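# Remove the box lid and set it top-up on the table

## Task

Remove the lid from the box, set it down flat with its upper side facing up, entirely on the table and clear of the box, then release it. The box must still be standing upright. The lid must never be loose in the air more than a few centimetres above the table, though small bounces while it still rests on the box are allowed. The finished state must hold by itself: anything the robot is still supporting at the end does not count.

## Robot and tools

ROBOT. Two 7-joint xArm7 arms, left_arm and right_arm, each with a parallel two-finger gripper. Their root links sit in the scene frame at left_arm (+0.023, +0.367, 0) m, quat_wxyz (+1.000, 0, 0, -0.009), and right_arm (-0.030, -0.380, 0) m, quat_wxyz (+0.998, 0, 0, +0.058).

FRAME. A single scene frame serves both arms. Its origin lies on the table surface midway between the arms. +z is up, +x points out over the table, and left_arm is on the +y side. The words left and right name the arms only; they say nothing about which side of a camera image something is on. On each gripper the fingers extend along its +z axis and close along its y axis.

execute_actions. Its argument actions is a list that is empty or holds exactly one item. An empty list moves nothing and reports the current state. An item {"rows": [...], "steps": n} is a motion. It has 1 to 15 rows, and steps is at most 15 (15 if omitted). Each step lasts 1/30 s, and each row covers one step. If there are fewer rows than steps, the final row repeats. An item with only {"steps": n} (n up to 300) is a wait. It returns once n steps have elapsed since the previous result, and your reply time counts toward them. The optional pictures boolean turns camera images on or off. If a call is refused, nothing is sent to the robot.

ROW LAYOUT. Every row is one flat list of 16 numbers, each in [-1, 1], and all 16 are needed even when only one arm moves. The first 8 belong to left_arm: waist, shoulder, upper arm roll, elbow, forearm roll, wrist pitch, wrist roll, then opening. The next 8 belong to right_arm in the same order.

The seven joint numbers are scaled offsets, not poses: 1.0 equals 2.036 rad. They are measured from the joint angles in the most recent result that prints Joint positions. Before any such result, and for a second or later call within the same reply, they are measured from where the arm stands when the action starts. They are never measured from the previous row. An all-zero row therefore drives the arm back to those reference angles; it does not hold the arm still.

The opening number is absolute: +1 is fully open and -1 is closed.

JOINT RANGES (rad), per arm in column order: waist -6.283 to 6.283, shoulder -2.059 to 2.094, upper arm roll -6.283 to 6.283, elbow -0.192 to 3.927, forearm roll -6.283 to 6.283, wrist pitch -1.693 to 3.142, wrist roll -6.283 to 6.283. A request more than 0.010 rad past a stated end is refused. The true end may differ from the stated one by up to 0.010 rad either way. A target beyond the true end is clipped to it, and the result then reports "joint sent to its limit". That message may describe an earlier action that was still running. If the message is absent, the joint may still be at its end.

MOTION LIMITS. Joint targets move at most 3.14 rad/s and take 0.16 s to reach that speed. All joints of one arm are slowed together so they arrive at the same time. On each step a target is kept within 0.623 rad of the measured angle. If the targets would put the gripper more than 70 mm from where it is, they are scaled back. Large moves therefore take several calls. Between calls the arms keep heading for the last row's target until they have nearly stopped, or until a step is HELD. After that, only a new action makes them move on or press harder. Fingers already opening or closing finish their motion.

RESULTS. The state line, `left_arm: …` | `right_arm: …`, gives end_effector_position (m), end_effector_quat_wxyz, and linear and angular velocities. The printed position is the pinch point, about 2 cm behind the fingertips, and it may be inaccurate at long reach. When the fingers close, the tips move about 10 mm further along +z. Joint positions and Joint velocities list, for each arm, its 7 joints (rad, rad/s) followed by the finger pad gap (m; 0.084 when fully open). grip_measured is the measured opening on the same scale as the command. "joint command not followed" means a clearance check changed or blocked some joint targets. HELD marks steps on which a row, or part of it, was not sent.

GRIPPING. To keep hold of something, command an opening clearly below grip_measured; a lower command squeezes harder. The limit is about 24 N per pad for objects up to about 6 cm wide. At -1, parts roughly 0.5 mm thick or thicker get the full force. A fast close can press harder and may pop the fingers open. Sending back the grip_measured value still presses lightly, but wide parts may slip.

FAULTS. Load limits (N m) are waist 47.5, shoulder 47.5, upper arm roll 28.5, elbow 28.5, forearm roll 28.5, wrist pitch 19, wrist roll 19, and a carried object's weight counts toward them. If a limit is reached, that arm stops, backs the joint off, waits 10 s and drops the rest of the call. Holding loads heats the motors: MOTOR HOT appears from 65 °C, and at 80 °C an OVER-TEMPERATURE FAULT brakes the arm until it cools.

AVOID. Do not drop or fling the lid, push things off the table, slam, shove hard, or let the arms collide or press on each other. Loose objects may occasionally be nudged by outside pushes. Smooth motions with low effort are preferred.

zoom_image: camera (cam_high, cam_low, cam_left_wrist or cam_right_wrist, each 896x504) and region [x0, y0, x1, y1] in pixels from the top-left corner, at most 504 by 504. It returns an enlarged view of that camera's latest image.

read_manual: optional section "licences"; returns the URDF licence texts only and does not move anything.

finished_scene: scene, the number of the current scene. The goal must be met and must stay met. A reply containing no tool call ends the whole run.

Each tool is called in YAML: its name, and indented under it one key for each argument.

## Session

execute_actions:
  actions: []

Scene clock: 0.00 s of 4100.00 s.
left_arm: end_effector_position=(+0.3330, +0.5557, +0.2979) grip_measured=+1.00 end_effector_quat_wxyz=(-0.185, -0.006, +0.745, -0.641) end_effector_velocity=(+0.000, +0.000, -0.000) end_effector_angular_velocity=(+0.002, -0.001, +0.000) | right_arm: end_effector_position=(+0.3675, -0.3322, +0.2500) grip_measured=+1.00 end_effector_quat_wxyz=(-0.001, +0.998, +0.058, +0.001) end_effector_velocity=(-0.000, -0.000, +0.000) end_effector_angular_velocity=(+0.000, -0.000, -0.000)
Joint positions: left_arm=[ 0.671  0.636  0.356  1.723 -0.688  2.535 -2.273  0.084] | right_arm=[ 0.002 -0.251  0.002  0.919  0.003  1.168  0.002  0.084]
Joint velocities: left_arm=[-0.    -0.     0.001  0.001  0.    -0.001  0.001 -0.   ] | right_arm=[-0.    -0.001  0.    -0.     0.     0.     0.     0.   ]

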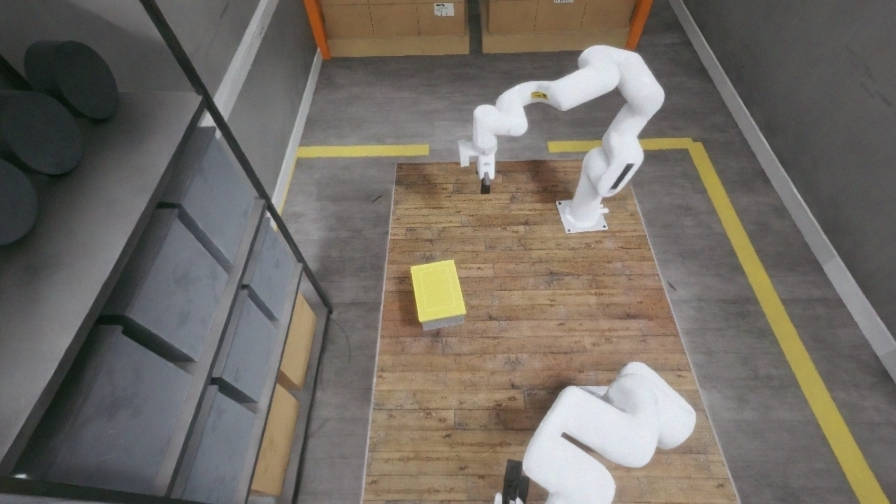

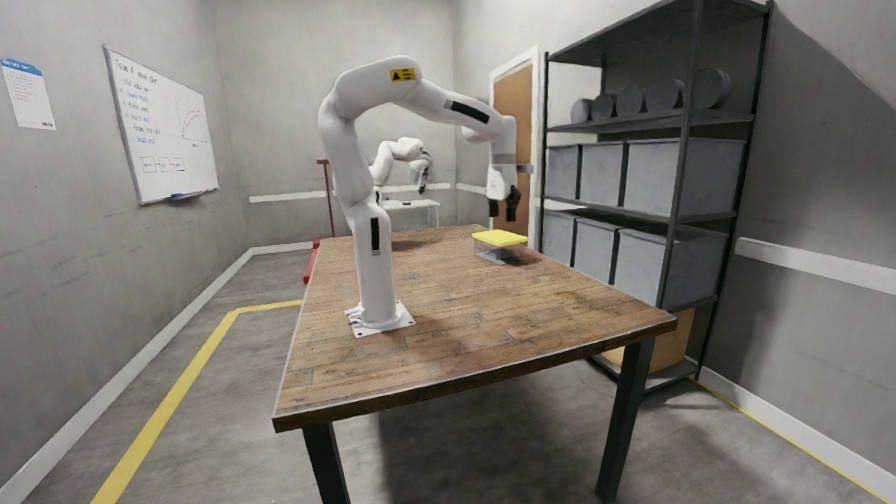

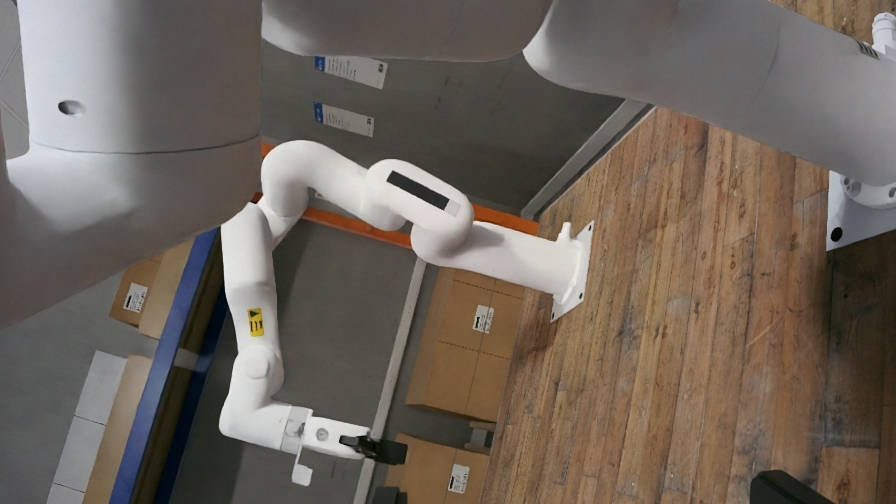

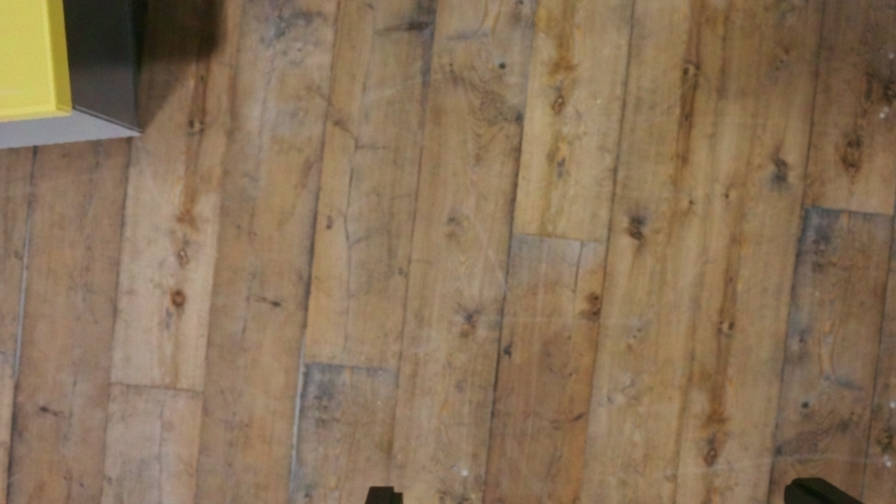

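zoom_image:
  camera: "cam_high"
  region: [390, 240, 510, 350]

zoom_image:
  camera: "cam_low"
  region: [450, 210, 550, 280]

Region (390, 240, 510, 350) of cam_high's 896x504 image, scaled by 4.200, with more detail than that image has; it fills the top 462 rows of this view, and the rest is white.

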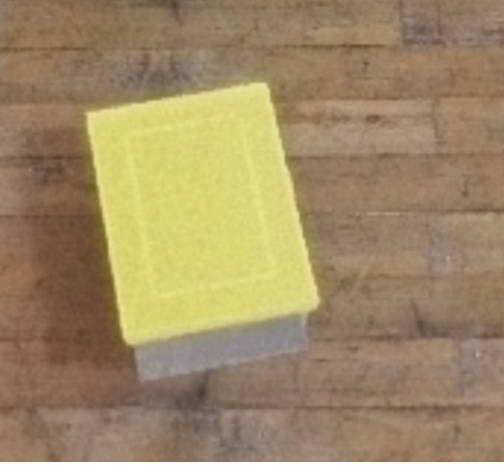

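Region (450, 210, 550, 280) of cam_low's 896x504 image, scaled by 5.040, with more detail than that image has; it fills the top 353 rows of this view, and the rest is white.

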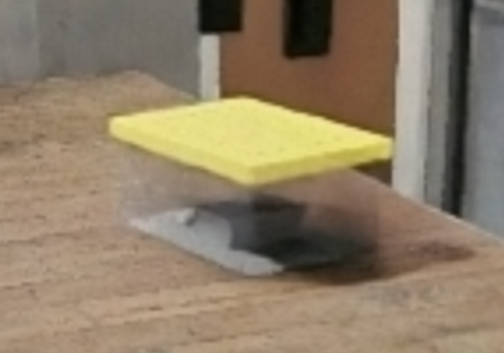

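execute_actions:
  actions:
    - {"rows": [[0,0,0,0,0,0,0,1,0.0025,0.002,0,-0.0003,-0.0057,0.0006,0.0035,0.9],[0,0,0,0,0,0,0,1,0.0075,0.006,0,-0.001,-0.0172,0.0019,0.0105,0.8],[0,0,0,0,0,0,0,1,0.015,0.012,0,-0.0019,-0.0344,0.0039,0.021,0.7],[0,0,0,0,0,0,0,1,0.025,0.0205,0,-0.0032,-0.0573,0.0064,0.035,0.6],[0,0,0,0,0,0,0,1,0.0375,0.0308,0,-0.0048,-0.086,0.0097,0.0524,0.5],[0,0,0,0,0,0,0,1,0.0525,0.0431,0,-0.0068,-0.1203,0.0135,0.0733,0.4],[0,0,0,0,0,0,0,1,0.0675,0.0554,0,-0.0087,-0.1547,0.0174,0.0943,0.3],[0,0,0,0,0,0,0,1,0.0825,0.0677,0,-0.0106,-0.1891,0.0212,0.1152,0.2],[0,0,0,0,0,0,0,1,0.0975,0.08,0,-0.0126,-0.2235,0.0251,0.1362,0.1],[0,0,0,0,0,0,0,1,0.1125,0.0923,0,-0.0145,-0.2579,0.029,0.1571,0],[0,0,0,0,0,0,0,1,0.1275,0.1047,0,-0.0164,-0.2922,0.0328,0.1781,-0.1],[0,0,0,0,0,0,0,1,0.1425,0.117,0,-0.0184,-0.3266,0.0367,0.199,-0.2],[0,0,0,0,0,0,0,1,0.1575,0.1293,0,-0.0203,-0.361,0.0405,0.22,-0.3],[0,0,0,0,0,0,0,1,0.1725,0.1416,0,-0.0223,-0.3954,0.0444,0.2409,-0.3],[0,0,0,0,0,0,0,1,0.1875,0.1539,0,-0.0242,-0.4298,0.0483,0.2619,-0.3]]}
  pictures: false

execute_actions:
  actions:
    - {"rows": [[0,0,0,0,0,0,0,1,0.075,0.0616,0,-0.0097,-0.1719,0.0193,0.1048,-0.3],[0,0,0,0,0,0,0,1,0.09,0.0739,0,-0.0116,-0.2063,0.0232,0.1257,-0.3],[0,0,0,0,0,0,0,1,0.105,0.0862,0,-0.0135,-0.2407,0.027,0.1467,-0.3],[0,0,0,0,0,0,0,1,0.12,0.0985,0,-0.0155,-0.275,0.0309,0.1676,-0.3],[0,0,0,0,0,0,0,1,0.135,0.1108,0,-0.0174,-0.3094,0.0347,0.1886,-0.3],[0,0,0,0,0,0,0,1,0.15,0.1231,0,-0.0194,-0.3438,0.0386,0.2095,-0.3],[0,0,0,0,0,0,0,1,0.165,0.1354,0,-0.0213,-0.3782,0.0425,0.2305,-0.3],[0,0,0,0,0,0,0,1,0.18,0.1477,0,-0.0232,-0.4126,0.0463,0.2514,-0.3],[0,0,0,0,0,0,0,1,0.195,0.1601,0,-0.0252,-0.4469,0.0502,0.2724,-0.3],[0,0,0,0,0,0,0,1,0.21,0.1724,0,-0.0271,-0.4813,0.0541,0.2933,-0.3],[0,0,0,0,0,0,0,1,0.225,0.1847,0,-0.029,-0.5157,0.0579,0.3143,-0.3],[0,0,0,0,0,0,0,1,0.24,0.197,0,-0.031,-0.5501,0.0618,0.3352,-0.3],[0,0,0,0,0,0,0,1,0.255,0.2093,0,-0.0329,-0.5845,0.0656,0.3562,-0.3],[0,0,0,0,0,0,0,1,0.27,0.2216,0,-0.0348,-0.6188,0.0695,0.3771,-0.3],[0,0,0,0,0,0,0,1,0.285,0.2339,0,-0.0368,-0.6532,0.0734,0.3981,-0.3]]}
  pictures: false

execute_actions:
  actions:
    - {"steps": 15}
  pictures: false

Scene clock: 67.90 s of 4100.00 s.
left_arm: end_effector_position=(+0.3330, +0.5557, +0.2979) grip_measured=+1.00 end_effector_quat_wxyz=(-0.185, -0.006, +0.745, -0.641) end_effector_velocity=(-0.000, -0.000, +0.001) end_effector_angular_velocity=(+0.000, -0.001, -0.000) | right_arm: end_effector_position=(+0.3636, -0.3501, +0.1845) grip_measured=-0.26 end_effector_quat_wxyz=(+0.277, +0.950, +0.139, -0.049) end_effector_velocity=(+0.085, -0.018, -0.125) end_effector_angular_velocity=(-1.946, -0.301, +0.940)
Joint positions: left_arm=[ 0.671  0.636  0.356  1.723 -0.688  2.535 -2.273  0.084] | right_arm=[ 0.247 -0.049  0.003  0.886 -0.556  1.231  0.342  0.033]
Joint velocities: left_arm=[-0.    -0.002  0.     0.    -0.     0.001 -0.001 -0.   ] | right_arm=[ 0.873  0.717 -0.001 -0.112 -1.996  0.222  1.214 -0.044]
Steps of this call (steps 1 to 90: nothing new was sent; then 64.40 s passed at rest; steps 91 to 105: all 15 steps of this action). Readings (joint positions):
91: left_arm=[0.671 0.636 0.356 1.723 -0.688 2.535 -2.273] | right_arm=[0.002 -0.251 0.002 0.919 0.002 1.168 0.002]
92: left_arm=[0.671 0.636 0.356 1.723 -0.688 2.535 -2.273] | right_arm=[0.003 -0.250 0.002 0.919 -0.000 1.168 0.004]
94: left_arm=[0.671 0.636 0.356 1.723 -0.688 2.535 -2.273] | right_arm=[0.011 -0.244 0.001 0.919 -0.020 1.170 0.016]
98: left_arm=[0.671 0.636 0.356 1.723 -0.688 2.535 -2.273] | right_arm=[0.064 -0.200 0.001 0.912 -0.142 1.184 0.090]
105: the state above

Scene clock: 68.40 s of 4100.00 s.
left_arm: end_effector_position=(+0.3330, +0.5557, +0.2979) grip_measured=+1.00 end_effector_quat_wxyz=(-0.185, -0.006, +0.745, -0.641) end_effector_velocity=(-0.000, -0.000, +0.001) end_effector_angular_velocity=(+0.001, +0.000, -0.000) | right_arm: end_effector_position=(+0.4377, -0.2342, +0.1577) grip_measured=-0.32 end_effector_quat_wxyz=(+0.577, +0.696, +0.358, +0.233) end_effector_velocity=(+0.068, +0.431, -0.054) end_effector_angular_velocity=(-0.444, -0.841, +1.761)
Joint positions: left_arm=[ 0.671  0.636  0.356  1.723 -0.688  2.535 -2.273  0.084] | right_arm=[ 0.666  0.295  0.004  0.832 -1.516  1.339  0.927  0.03 ]
Joint velocities: left_arm=[ 0.    -0.003 -0.    -0.    -0.     0.001 -0.002 -0.   ] | right_arm=[ 0.7    0.573 -0.006 -0.088 -1.608  0.182  0.979 -0.   ]
Steps of this call (steps 1 to 15: all 15 steps of this action). Readings (joint positions):
1: left_arm=[0.671 0.636 0.356 1.723 -0.688 2.535 -2.273] | right_arm=[0.276 -0.025 0.003 0.883 -0.624 1.239 0.383]
2: left_arm=[0.671 0.636 0.356 1.723 -0.688 2.535 -2.273] | right_arm=[0.305 -0.001 0.003 0.879 -0.690 1.246 0.424]
4: left_arm=[0.671 0.636 0.356 1.723 -0.688 2.535 -2.273] | right_arm=[0.362 0.045 0.003 0.871 -0.820 1.261 0.503]
8: left_arm=[0.671 0.636 0.356 1.723 -0.688 2.535 -2.273] | right_arm=[0.475 0.138 0.003 0.857 -1.081 1.290 0.662]
15: the state above

Scene clock: 68.90 s of 4100.00 s.
left_arm: end_effector_position=(+0.3330, +0.5557, +0.2979) grip_measured=+1.00 end_effector_quat_wxyz=(-0.185, -0.006, +0.745, -0.641) end_effector_velocity=(+0.000, +0.000, -0.000) end_effector_angular_velocity=(-0.001, -0.002, -0.000) | right_arm: end_effector_position=(+0.4333, -0.1211, +0.1382) grip_measured=-0.32 end_effector_quat_wxyz=(+0.556, +0.568, +0.456, +0.401) end_effector_velocity=(-0.004, +0.008, -0.003) end_effector_angular_velocity=(+0.000, +0.003, +0.024)
Joint positions: left_arm=[ 0.671  0.636  0.356  1.723 -0.688  2.535 -2.273  0.084] | right_arm=[ 0.825  0.425  0.001  0.812 -1.885  1.381  1.152  0.03 ]
Joint velocities: left_arm=[ 0.     0.001 -0.     0.    -0.     0.     0.002  0.   ] | right_arm=[ 0.006  0.005  0.008 -0.002 -0.011 -0.001  0.006  0.   ]
Steps of this call (steps 1 to 15: the robot went on to your last target). Readings (joint positions):
1: left_arm=[0.671 0.636 0.356 1.723 -0.688 2.535 -2.273] | right_arm=[0.689 0.313 0.004 0.829 -1.568 1.345 0.959]
2: left_arm=[0.671 0.636 0.356 1.723 -0.688 2.535 -2.273] | right_arm=[0.711 0.331 0.004 0.827 -1.619 1.350 0.990]
4: left_arm=[0.671 0.636 0.356 1.723 -0.688 2.535 -2.273] | right_arm=[0.753 0.366 0.003 0.821 -1.716 1.361 1.049]
8: left_arm=[0.671 0.636 0.356 1.723 -0.688 2.535 -2.273] | right_arm=[0.816 0.418 0.006 0.812 -1.858 1.376 1.135]
15: the state above

execute_actions:
  actions:
    - {"rows": [[0,0,0,0,0,0,0,1,0.002,0.001,0,-0.0004,-0.0066,0.0007,0.004,-0.3],[0,0,0,0,0,0,0,1,0.006,0.003,0,-0.001,-0.0175,0.0019,0.0107,-0.3],[0,0,0,0,0,0,0,1,0.011,0.006,0,-0.0018,-0.0328,0.0036,0.02,-0.3],[0,0,0,0,0,0,0,1,0.016,0.01,0,-0.0028,-0.0503,0.0055,0.0307,-0.3],[0,0,0,0,0,0,0,1,0.021,0.015,0,-0.0038,-0.07,0.0077,0.0428,-0.3],[0,0,0,0,0,0,0,1,0.025,0.021,0,-0.0049,-0.0896,0.0099,0.0548,-0.3],[0,0,0,0,0,0,0,1,0.029,0.028,0,-0.006,-0.1093,0.012,0.0668,-0.3],[0,0,0,0,0,0,0,1,0.032,0.036,0,-0.0071,-0.129,0.0142,0.0788,-0.3],[0,0,0,0,0,0,0,1,0.0344,0.044,0,-0.0082,-0.1486,0.0164,0.0908,-0.3],[0,0,0,0,0,0,0,1,0.0344,0.052,0,-0.0092,-0.1683,0.0186,0.1029,-0.3],[0,0,0,0,0,0,0,1,0.0344,0.06,0,-0.0102,-0.1858,0.0205,0.1136,-0.3],[0,0,0,0,0,0,0,1,0.0344,0.067,0,-0.011,-0.2011,0.0222,0.1229,-0.3],[0,0,0,0,0,0,0,1,0.0344,0.073,0,-0.0116,-0.212,0.0234,0.1296,-0.3],[0,0,0,0,0,0,0,1,0.0344,0.0783,0,-0.012,-0.2186,0.0241,0.1336,-0.3]]}
  pictures: false

execute_actions:
  actions:
    - {"steps": 12}

Scene clock: 81.60 s of 4100.00 s.
left_arm: end_effector_position=(+0.3330, +0.5557, +0.2979) grip_measured=+1.00 end_effector_quat_wxyz=(-0.185, -0.006, +0.745, -0.641) end_effector_velocity=(-0.000, -0.000, -0.000) end_effector_angular_velocity=(-0.002, +0.000, +0.000) | right_arm: end_effector_position=(+0.4065, -0.0304, +0.1027) grip_measured=-0.32 end_effector_quat_wxyz=(+0.466, +0.462, +0.533, +0.535) end_effector_velocity=(-0.075, +0.129, -0.188) end_effector_angular_velocity=(+0.016, +0.056, +0.876)
Joint positions: left_arm=[ 0.671  0.636  0.356  1.723 -0.688  2.535 -2.273  0.084] | right_arm=[ 0.894  0.548  0.002  0.791 -2.258  1.422  1.38   0.03 ]
Joint velocities: left_arm=[ 0.     0.    -0.    -0.001 -0.     0.     0.    -0.   ] | right_arm=[ 0.022  0.444 -0.014 -0.058 -0.907  0.099  0.552 -0.   ]
Steps of this call (steps 1 to 15: the robot went on to your last target; steps 16 to 90: nothing new was sent; then 9.20 s passed at rest; steps 91 to 105: all 15 steps of this action). Readings (joint positions):
91: left_arm=[0.671 0.636 0.356 1.723 -0.688 2.535 -2.273] | right_arm=[0.827 0.427 0.003 0.811 -1.886 1.381 1.153]
92: left_arm=[0.671 0.636 0.356 1.723 -0.688 2.535 -2.273] | right_arm=[0.827 0.427 0.002 0.811 -1.889 1.381 1.155]
94: left_arm=[0.671 0.636 0.356 1.723 -0.688 2.535 -2.273] | right_arm=[0.832 0.429 0.000 0.811 -1.907 1.384 1.166]
98: left_arm=[0.671 0.636 0.356 1.723 -0.688 2.535 -2.273] | right_arm=[0.860 0.452 0.001 0.806 -2.006 1.395 1.227]
105: the state above

Scene clock: 82.00 s of 4100.00 s.
left_arm: end_effector_position=(+0.3330, +0.5557, +0.2979) grip_measured=+1.00 end_effector_quat_wxyz=(-0.185, -0.006, +0.745, -0.641) end_effector_velocity=(-0.000, +0.000, -0.000) end_effector_angular_velocity=(+0.000, +0.001, -0.001) | right_arm: end_effector_position=(+0.4005, -0.0204, +0.0878) grip_measured=-0.32 end_effector_quat_wxyz=(+0.445, +0.445, +0.549, +0.550) end_effector_velocity=(-0.003, -0.000, -0.005) end_effector_angular_velocity=(-0.007, +0.007, +0.007)
Joint positions: left_arm=[ 0.671  0.636  0.356  1.723 -0.688  2.535 -2.273  0.084] | right_arm=[ 0.895  0.584  0.001  0.788 -2.329  1.43   1.424  0.03 ]
Joint velocities: left_arm=[ 0.     0.001 -0.     0.001  0.001  0.001  0.    -0.   ] | right_arm=[ 0.001  0.006  0.002 -0.005 -0.003 -0.001  0.002 -0.   ]
Steps of this call (steps 1 to 12: the robot went on to your last target). Readings (joint positions):
1: left_arm=[0.671 0.636 0.356 1.723 -0.688 2.535 -2.273] | right_arm=[0.894 0.562 0.001 0.789 -2.284 1.425 1.396]
2: left_arm=[0.671 0.636 0.356 1.723 -0.688 2.535 -2.273] | right_arm=[0.894 0.573 0.001 0.788 -2.303 1.427 1.408]
4: left_arm=[0.671 0.636 0.356 1.723 -0.688 2.535 -2.273] | right_arm=[0.894 0.582 0.001 0.786 -2.321 1.428 1.419]
8: left_arm=[0.671 0.636 0.356 1.723 -0.688 2.535 -2.273] | right_arm=[0.894 0.584 0.000 0.788 -2.328 1.430 1.423]
12: the state above

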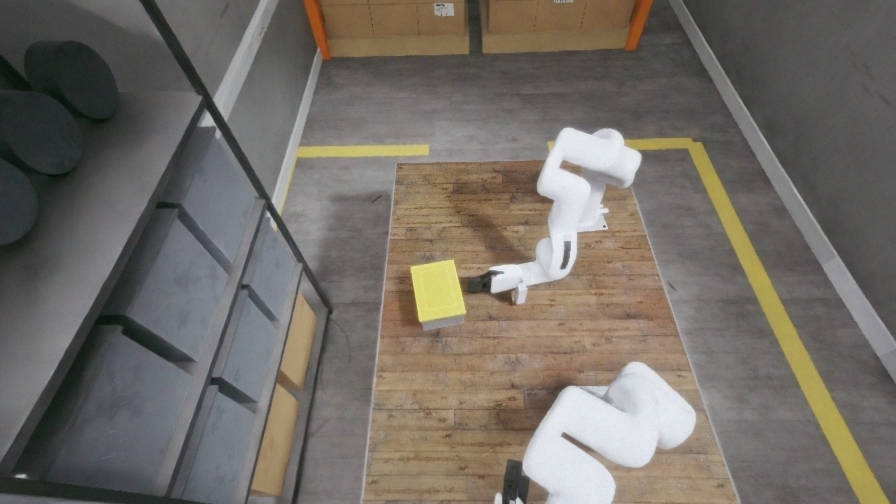

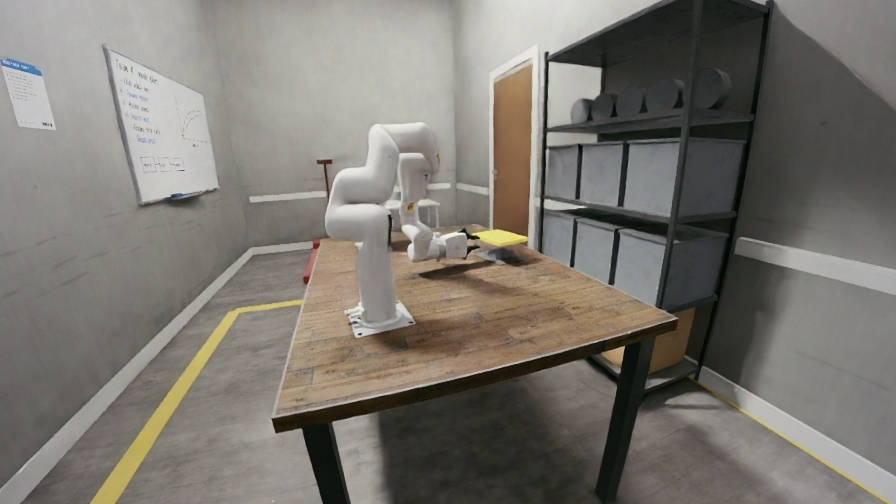

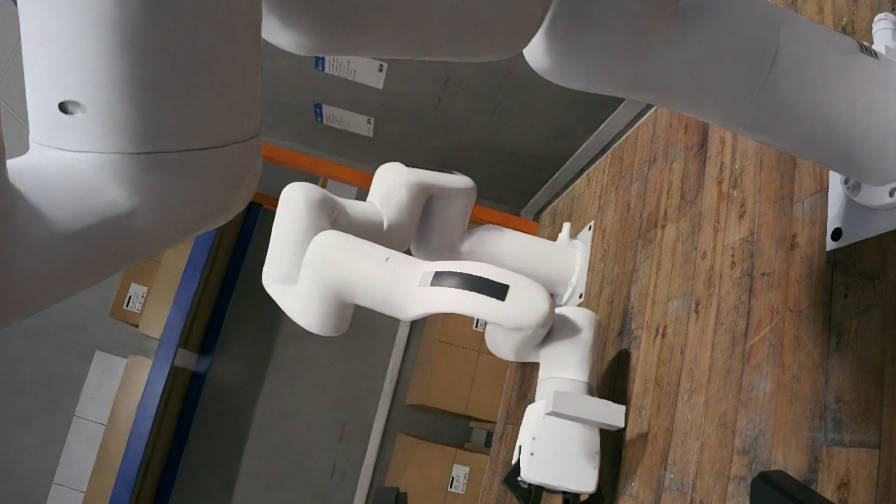

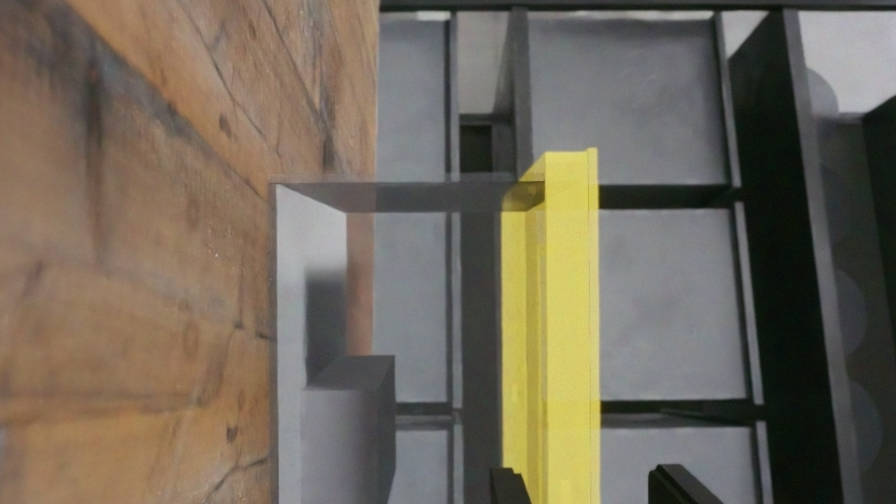

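execute_actions:
  actions:
    - {"rows": [[0,0,0,0,0,0,0,1,-0.002,0.0006,0,0.0023,-0.0018,-0.0015,-0.0009,-0.3],[0,0,0,0,0,0,0,1,-0.0049,0.0016,0,0.0059,-0.0045,-0.0038,-0.0024,-0.3],[0,0,0,0,0,0,0,1,-0.0086,0.0028,0,0.0103,-0.0079,-0.0067,-0.0041,-0.3],[0,0,0,0,0,0,0,1,-0.0123,0.004,0,0.0147,-0.0113,-0.0096,-0.0059,-0.3],[0,0,0,0,0,0,0,1,-0.016,0.0051,0,0.019,-0.0147,-0.0125,-0.0077,-0.3],[0,0,0,0,0,0,0,1,-0.0197,0.0063,0,0.0234,-0.0181,-0.0154,-0.0094,-0.3],[0,0,0,0,0,0,0,1,-0.0226,0.0073,0,0.027,-0.0208,-0.0177,-0.0109,-0.3],[0,0,0,0,0,0,0,1,-0.0246,0.0079,0,0.0293,-0.0226,-0.0192,-0.0118,-0.3]]}

Scene clock: 103.03 s of 4100.00 s.
left_arm: end_effector_position=(+0.3330, +0.5557, +0.2979) grip_measured=+1.00 end_effector_quat_wxyz=(-0.185, -0.006, +0.745, -0.641) end_effector_velocity=(+0.000, +0.000, +0.000) end_effector_angular_velocity=(+0.002, -0.000, -0.001) | right_arm: end_effector_position=(+0.4244, -0.0143, +0.0912) grip_measured=-0.32 end_effector_quat_wxyz=(+0.445, +0.445, +0.549, +0.550) end_effector_velocity=(-0.007, +0.008, -0.006) end_effector_angular_velocity=(-0.006, +0.016, +0.022)
Joint positions: left_arm=[ 0.671  0.636  0.356  1.723 -0.688  2.535 -2.273  0.084] | right_arm=[ 0.845  0.6    0.001  0.847 -2.375  1.392  1.4    0.03 ]
Joint velocities: left_arm=[-0.    -0.    -0.     0.001  0.001 -0.    -0.    -0.   ] | right_arm=[ 0.     0.005  0.014  0.002 -0.009 -0.01  -0.005  0.   ]
Steps of this call (steps 1 to 30: the robot went on to your last target; steps 31 to 90: nothing new was sent; then 17.53 s passed at rest; steps 91 to 105: all 15 steps of this action). Readings (joint positions):
91: left_arm=[0.671 0.636 0.356 1.723 -0.688 2.535 -2.273] | right_arm=[0.895 0.585 0.001 0.788 -2.330 1.430 1.424]
92: left_arm=[0.671 0.636 0.356 1.723 -0.688 2.535 -2.273] | right_arm=[0.894 0.585 0.001 0.789 -2.331 1.429 1.424]
94: left_arm=[0.671 0.636 0.356 1.723 -0.688 2.535 -2.273] | right_arm=[0.888 0.587 0.001 0.795 -2.336 1.424 1.421]
98: left_arm=[0.671 0.636 0.356 1.723 -0.688 2.535 -2.273] | right_arm=[0.864 0.594 0.000 0.825 -2.358 1.406 1.409]
105: the state above

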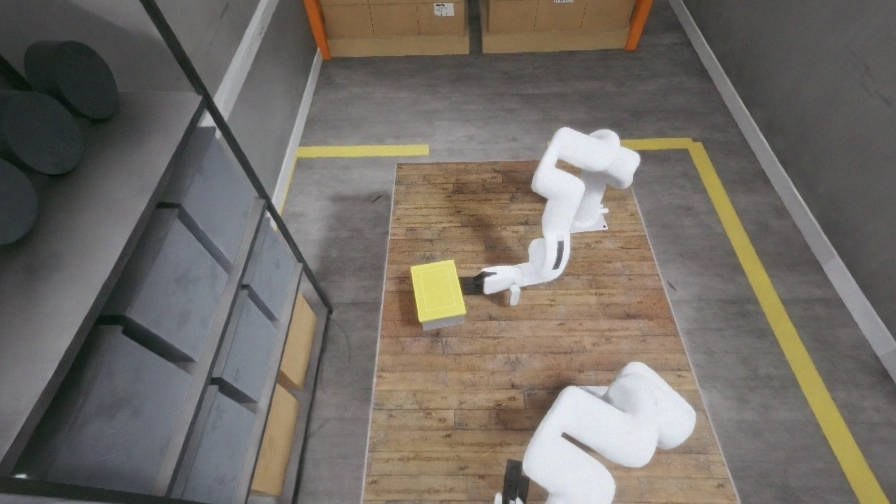

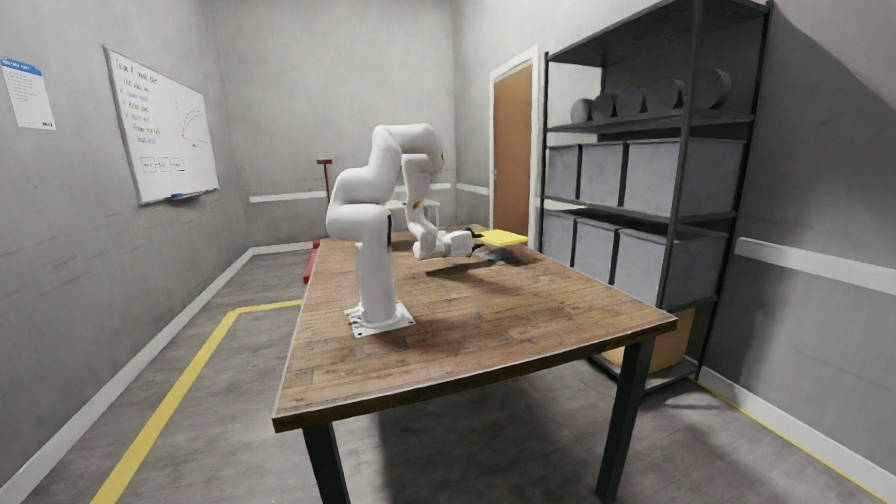

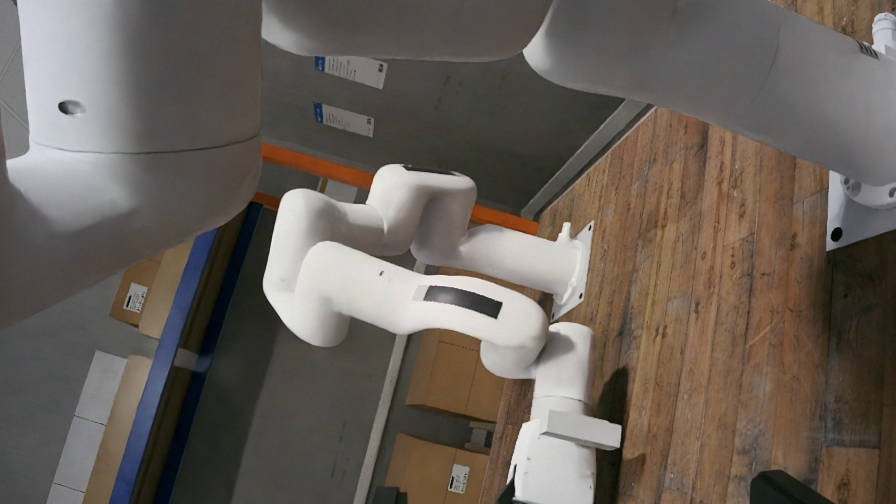

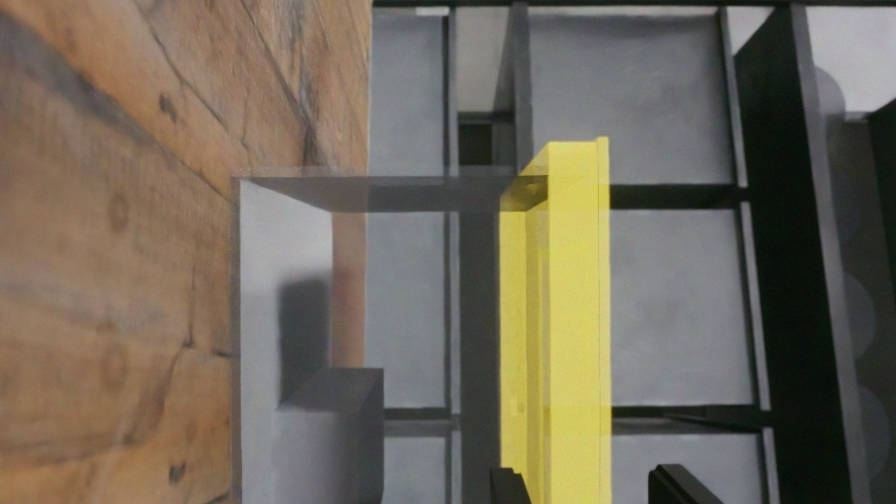

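zoom_image:
  camera: "cam_high"
  region: [430, 250, 510, 330]

zoom_image:
  camera: "cam_low"
  region: [450, 215, 530, 270]

Region (430, 250, 510, 330) of cam_high's 896x504 image, scaled by 6.300, with more detail than that image has.

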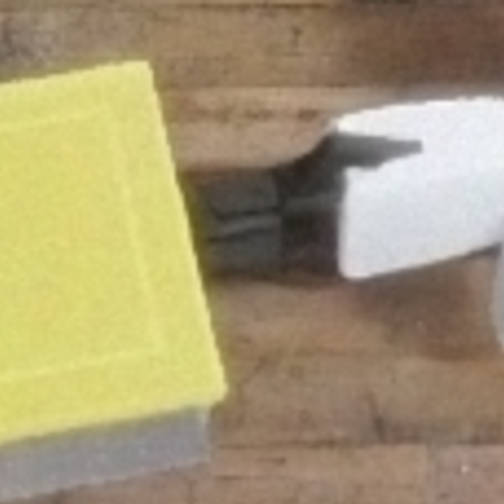

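Region (450, 215, 530, 270) of cam_low's 896x504 image, scaled by 6.300, with more detail than that image has; it fills the top 346 rows of this view, and the rest is white.

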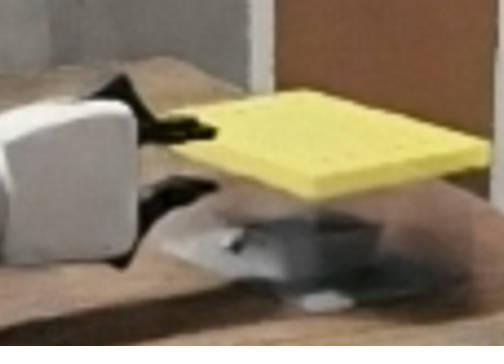

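execute_actions:
  actions:
    - {"rows": [[0,0,0,0,0,0,0,1,-0.0015,0.001,0,0.0022,-0.0013,-0.0012,-0.0006,-0.3],[0,0,0,0,0,0,0,1,-0.003,0.0019,0,0.0043,-0.0027,-0.0024,-0.0011,-0.3],[0,0,0,0,0,0,0,1,-0.0044,0.0029,0,0.0065,-0.004,-0.0036,-0.0017,-0.3],[0,0,0,0,0,0,0,1,-0.0059,0.0038,0,0.0087,-0.0054,-0.0048,-0.0022,-0.3],[0,0,0,0,0,0,0,1,-0.0074,0.0048,0,0.0108,-0.0067,-0.006,-0.0028,-0.3],[0,0,0,0,0,0,0,1,-0.0089,0.0057,0,0.013,-0.008,-0.0072,-0.0033,-0.3],[0,0,0,0,0,0,0,1,-0.0103,0.0067,0,0.0151,-0.0094,-0.0084,-0.0039,-0.3],[0,0,0,0,0,0,0,1,-0.0118,0.0076,0,0.0173,-0.0107,-0.0096,-0.0044,-0.3]]}

zoom_image:
  camera: "cam_high"
  region: [430, 250, 510, 330]

Scene clock: 127.90 s of 4100.00 s.
left_arm: end_effector_position=(+0.3330, +0.5557, +0.2979) grip_measured=+1.00 end_effector_quat_wxyz=(-0.185, -0.006, +0.745, -0.641) end_effector_velocity=(-0.000, +0.000, +0.000) end_effector_angular_velocity=(+0.001, +0.001, -0.001) | right_arm: end_effector_position=(+0.4361, -0.0111, +0.0905) grip_measured=-0.32 end_effector_quat_wxyz=(+0.444, +0.445, +0.550, +0.549) end_effector_velocity=(+0.001, +0.001, -0.001) end_effector_angular_velocity=(-0.001, +0.003, +0.003)
Joint positions: left_arm=[ 0.671  0.636  0.356  1.723 -0.688  2.535 -2.273  0.084] | right_arm=[ 0.822  0.615  0.001  0.881 -2.396  1.372  1.391  0.03 ]
Joint velocities: left_arm=[ 0.    -0.    -0.     0.001  0.001  0.    -0.     0.   ] | right_arm=[-0.003  0.002  0.002  0.004 -0.004 -0.004 -0.002  0.   ]
Steps of this call (steps 1 to 15: the robot went on to your last target; steps 16 to 90: nothing new was sent; then 21.37 s passed at rest; steps 91 to 105: all 15 steps of this action). Readings (joint positions):
91: left_arm=[0.671 0.636 0.356 1.723 -0.688 2.535 -2.273] | right_arm=[0.844 0.600 0.001 0.848 -2.375 1.391 1.400]
92: left_arm=[0.671 0.636 0.356 1.723 -0.688 2.535 -2.273] | right_arm=[0.844 0.600 0.001 0.848 -2.376 1.391 1.400]
94: left_arm=[0.671 0.636 0.356 1.723 -0.688 2.535 -2.273] | right_arm=[0.841 0.603 0.001 0.853 -2.379 1.388 1.399]
98: left_arm=[0.671 0.636 0.356 1.723 -0.688 2.535 -2.273] | right_arm=[0.830 0.609 0.000 0.868 -2.388 1.380 1.395]
105: the state above

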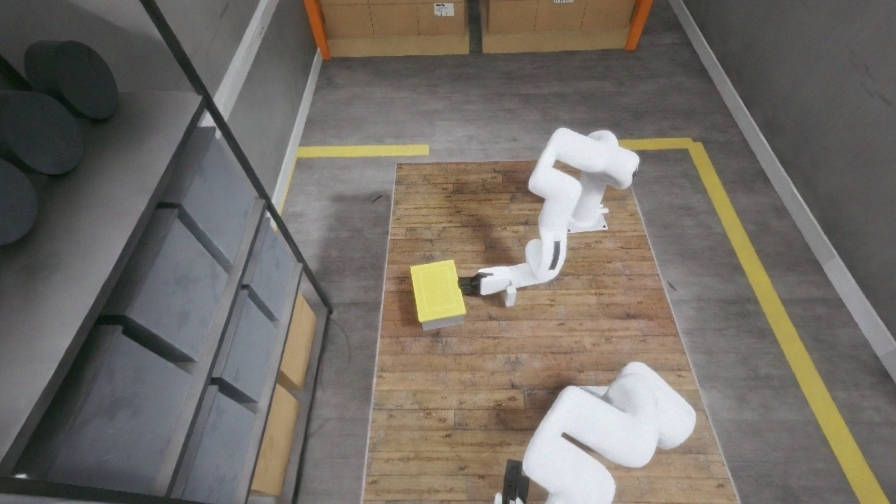

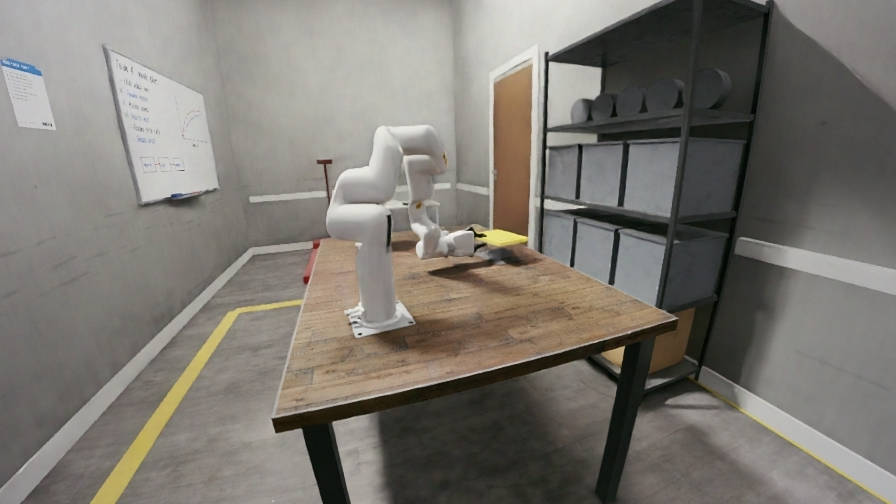

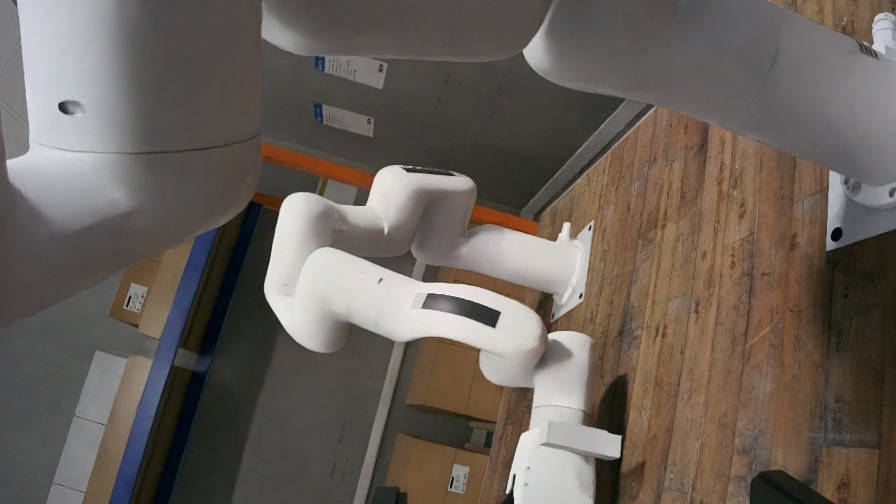

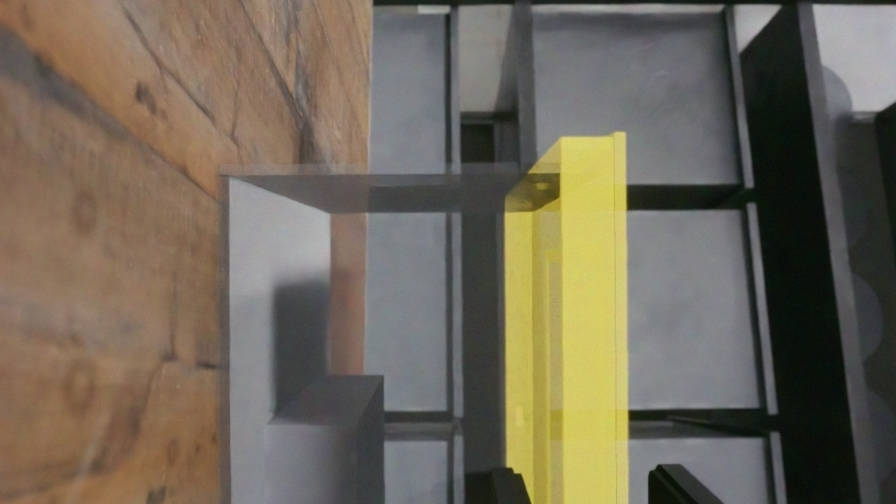

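Region (430, 250, 510, 330) of cam_high's 896x504 image, scaled by 6.300, with more detail than that image has.

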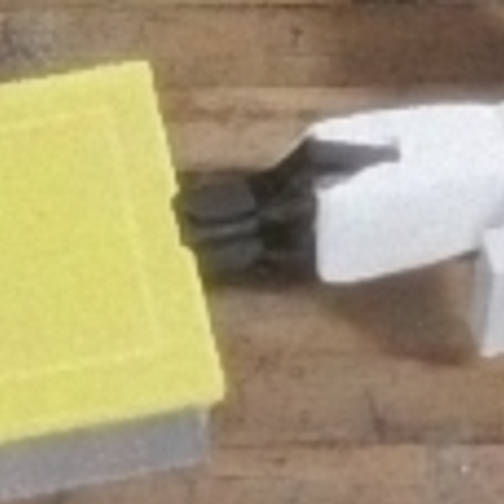

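execute_actions:
  actions:
    - {"rows": [[0,0,0,0,0,0,0,1,-0.0007,-0.0007,0,0.0006,-0.0006,-0.0012,-0.0005,-0.36],[0,0,0,0,0,0,0,1,-0.0014,-0.0014,0,0.0012,-0.0012,-0.0023,-0.001,-0.42],[0,0,0,0,0,0,0,1,-0.0014,-0.0014,0,0.0012,-0.0012,-0.0023,-0.001,-0.48],[0,0,0,0,0,0,0,1,-0.0014,-0.0014,0,0.0012,-0.0012,-0.0023,-0.001,-0.54],[0,0,0,0,0,0,0,1,-0.0014,-0.0014,0,0.0012,-0.0012,-0.0023,-0.001,-0.6],[0,0,0,0,0,0,0,1,-0.0014,-0.0014,0,0.0012,-0.0012,-0.0023,-0.001,-0.65],[0,0,0,0,0,0,0,1,-0.0014,-0.0014,0,0.0012,-0.0012,-0.0023,-0.001,-0.7],[0,0,0,0,0,0,0,1,-0.0014,-0.0014,0,0.0012,-0.0012,-0.0023,-0.001,-0.75],[0,0,0,0,0,0,0,1,-0.0014,-0.0014,0,0.0012,-0.0012,-0.0023,-0.001,-0.8],[0,0,0,0,0,0,0,1,-0.0014,-0.0014,0,0.0012,-0.0012,-0.0023,-0.001,-0.85],[0,0,0,0,0,0,0,1,-0.0014,-0.0014,0,0.0012,-0.0012,-0.0023,-0.001,-0.9],[0,0,0,0,0,0,0,1,-0.0014,-0.0014,0,0.0012,-0.0012,-0.0023,-0.001,-1]]}

Scene clock: 140.10 s of 4100.00 s.
left_arm: end_effector_position=(+0.3330, +0.5557, +0.2979) grip_measured=+1.00 end_effector_quat_wxyz=(-0.185, -0.006, +0.745, -0.641) end_effector_velocity=(-0.000, +0.000, -0.000) end_effector_angular_velocity=(+0.002, +0.002, +0.000) | right_arm: end_effector_position=(+0.4379, -0.0107, +0.0924) grip_measured=-0.68 end_effector_quat_wxyz=(+0.444, +0.446, +0.550, +0.550) end_effector_velocity=(-0.000, -0.000, -0.000) end_effector_angular_velocity=(-0.001, +0.000, +0.000)
Joint positions: left_arm=[ 0.671  0.636  0.356  1.723 -0.688  2.535 -2.273  0.084] | right_arm=[ 0.819  0.612  0.001  0.883 -2.398  1.368  1.389  0.014]
Joint velocities: left_arm=[-0.    -0.     0.001 -0.     0.001 -0.001 -0.002  0.   ] | right_arm=[-0.    -0.     0.    -0.001 -0.    -0.    -0.001 -0.   ]
Steps of this call (steps 1 to 15: the robot went on to your last target; steps 16 to 90: nothing new was sent; then 8.70 s passed at rest; steps 91 to 105: all 15 steps of this action). Readings (joint positions):
91: left_arm=[0.671 0.636 0.356 1.723 -0.688 2.535 -2.273] | right_arm=[0.821 0.615 0.001 0.882 -2.396 1.372 1.391]
92: left_arm=[0.671 0.636 0.356 1.723 -0.688 2.535 -2.273] | right_arm=[0.821 0.615 0.001 0.882 -2.397 1.371 1.391]
94: left_arm=[0.671 0.636 0.356 1.723 -0.688 2.535 -2.273] | right_arm=[0.820 0.614 0.001 0.882 -2.397 1.369 1.390]
98: left_arm=[0.671 0.636 0.356 1.723 -0.688 2.535 -2.273] | right_arm=[0.819 0.612 0.001 0.883 -2.398 1.368 1.389]
105: the state above

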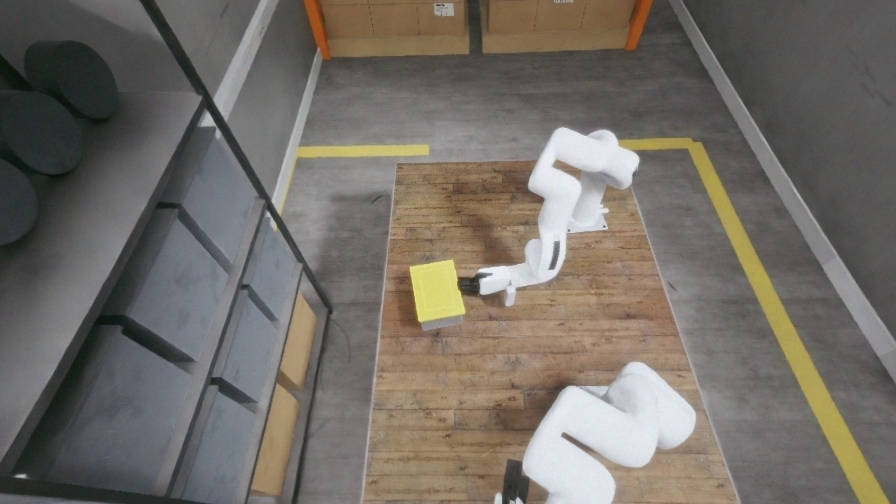

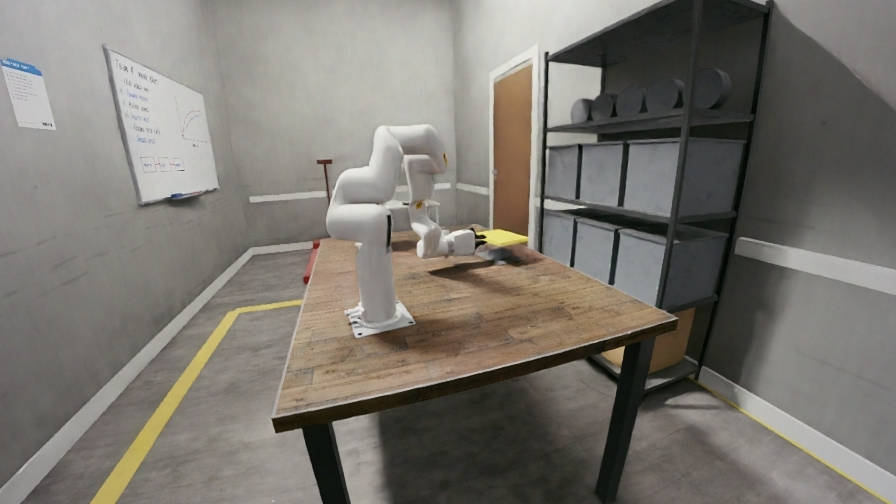

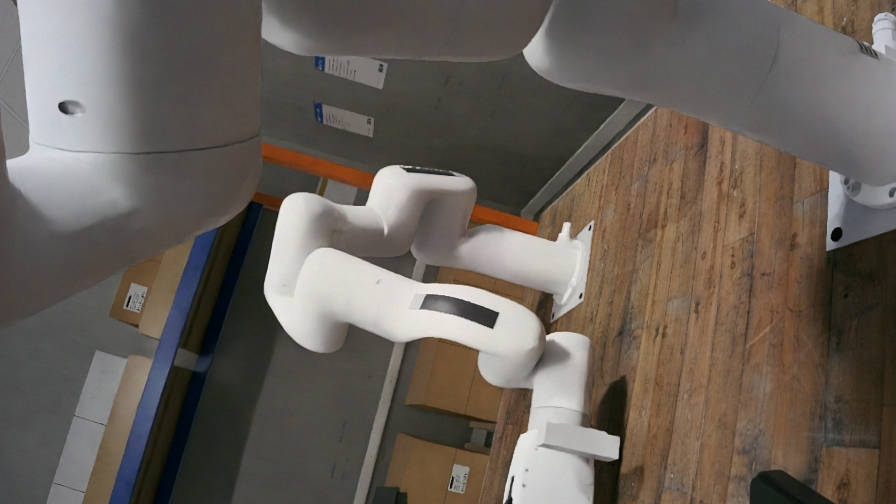

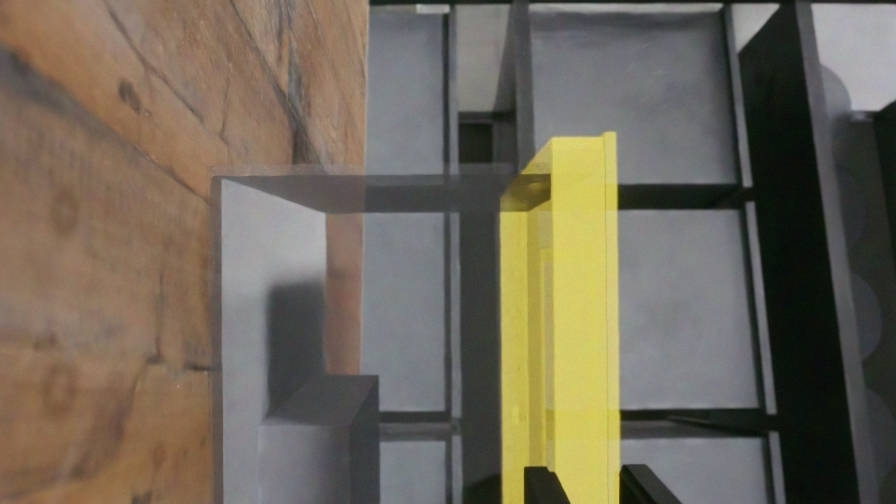

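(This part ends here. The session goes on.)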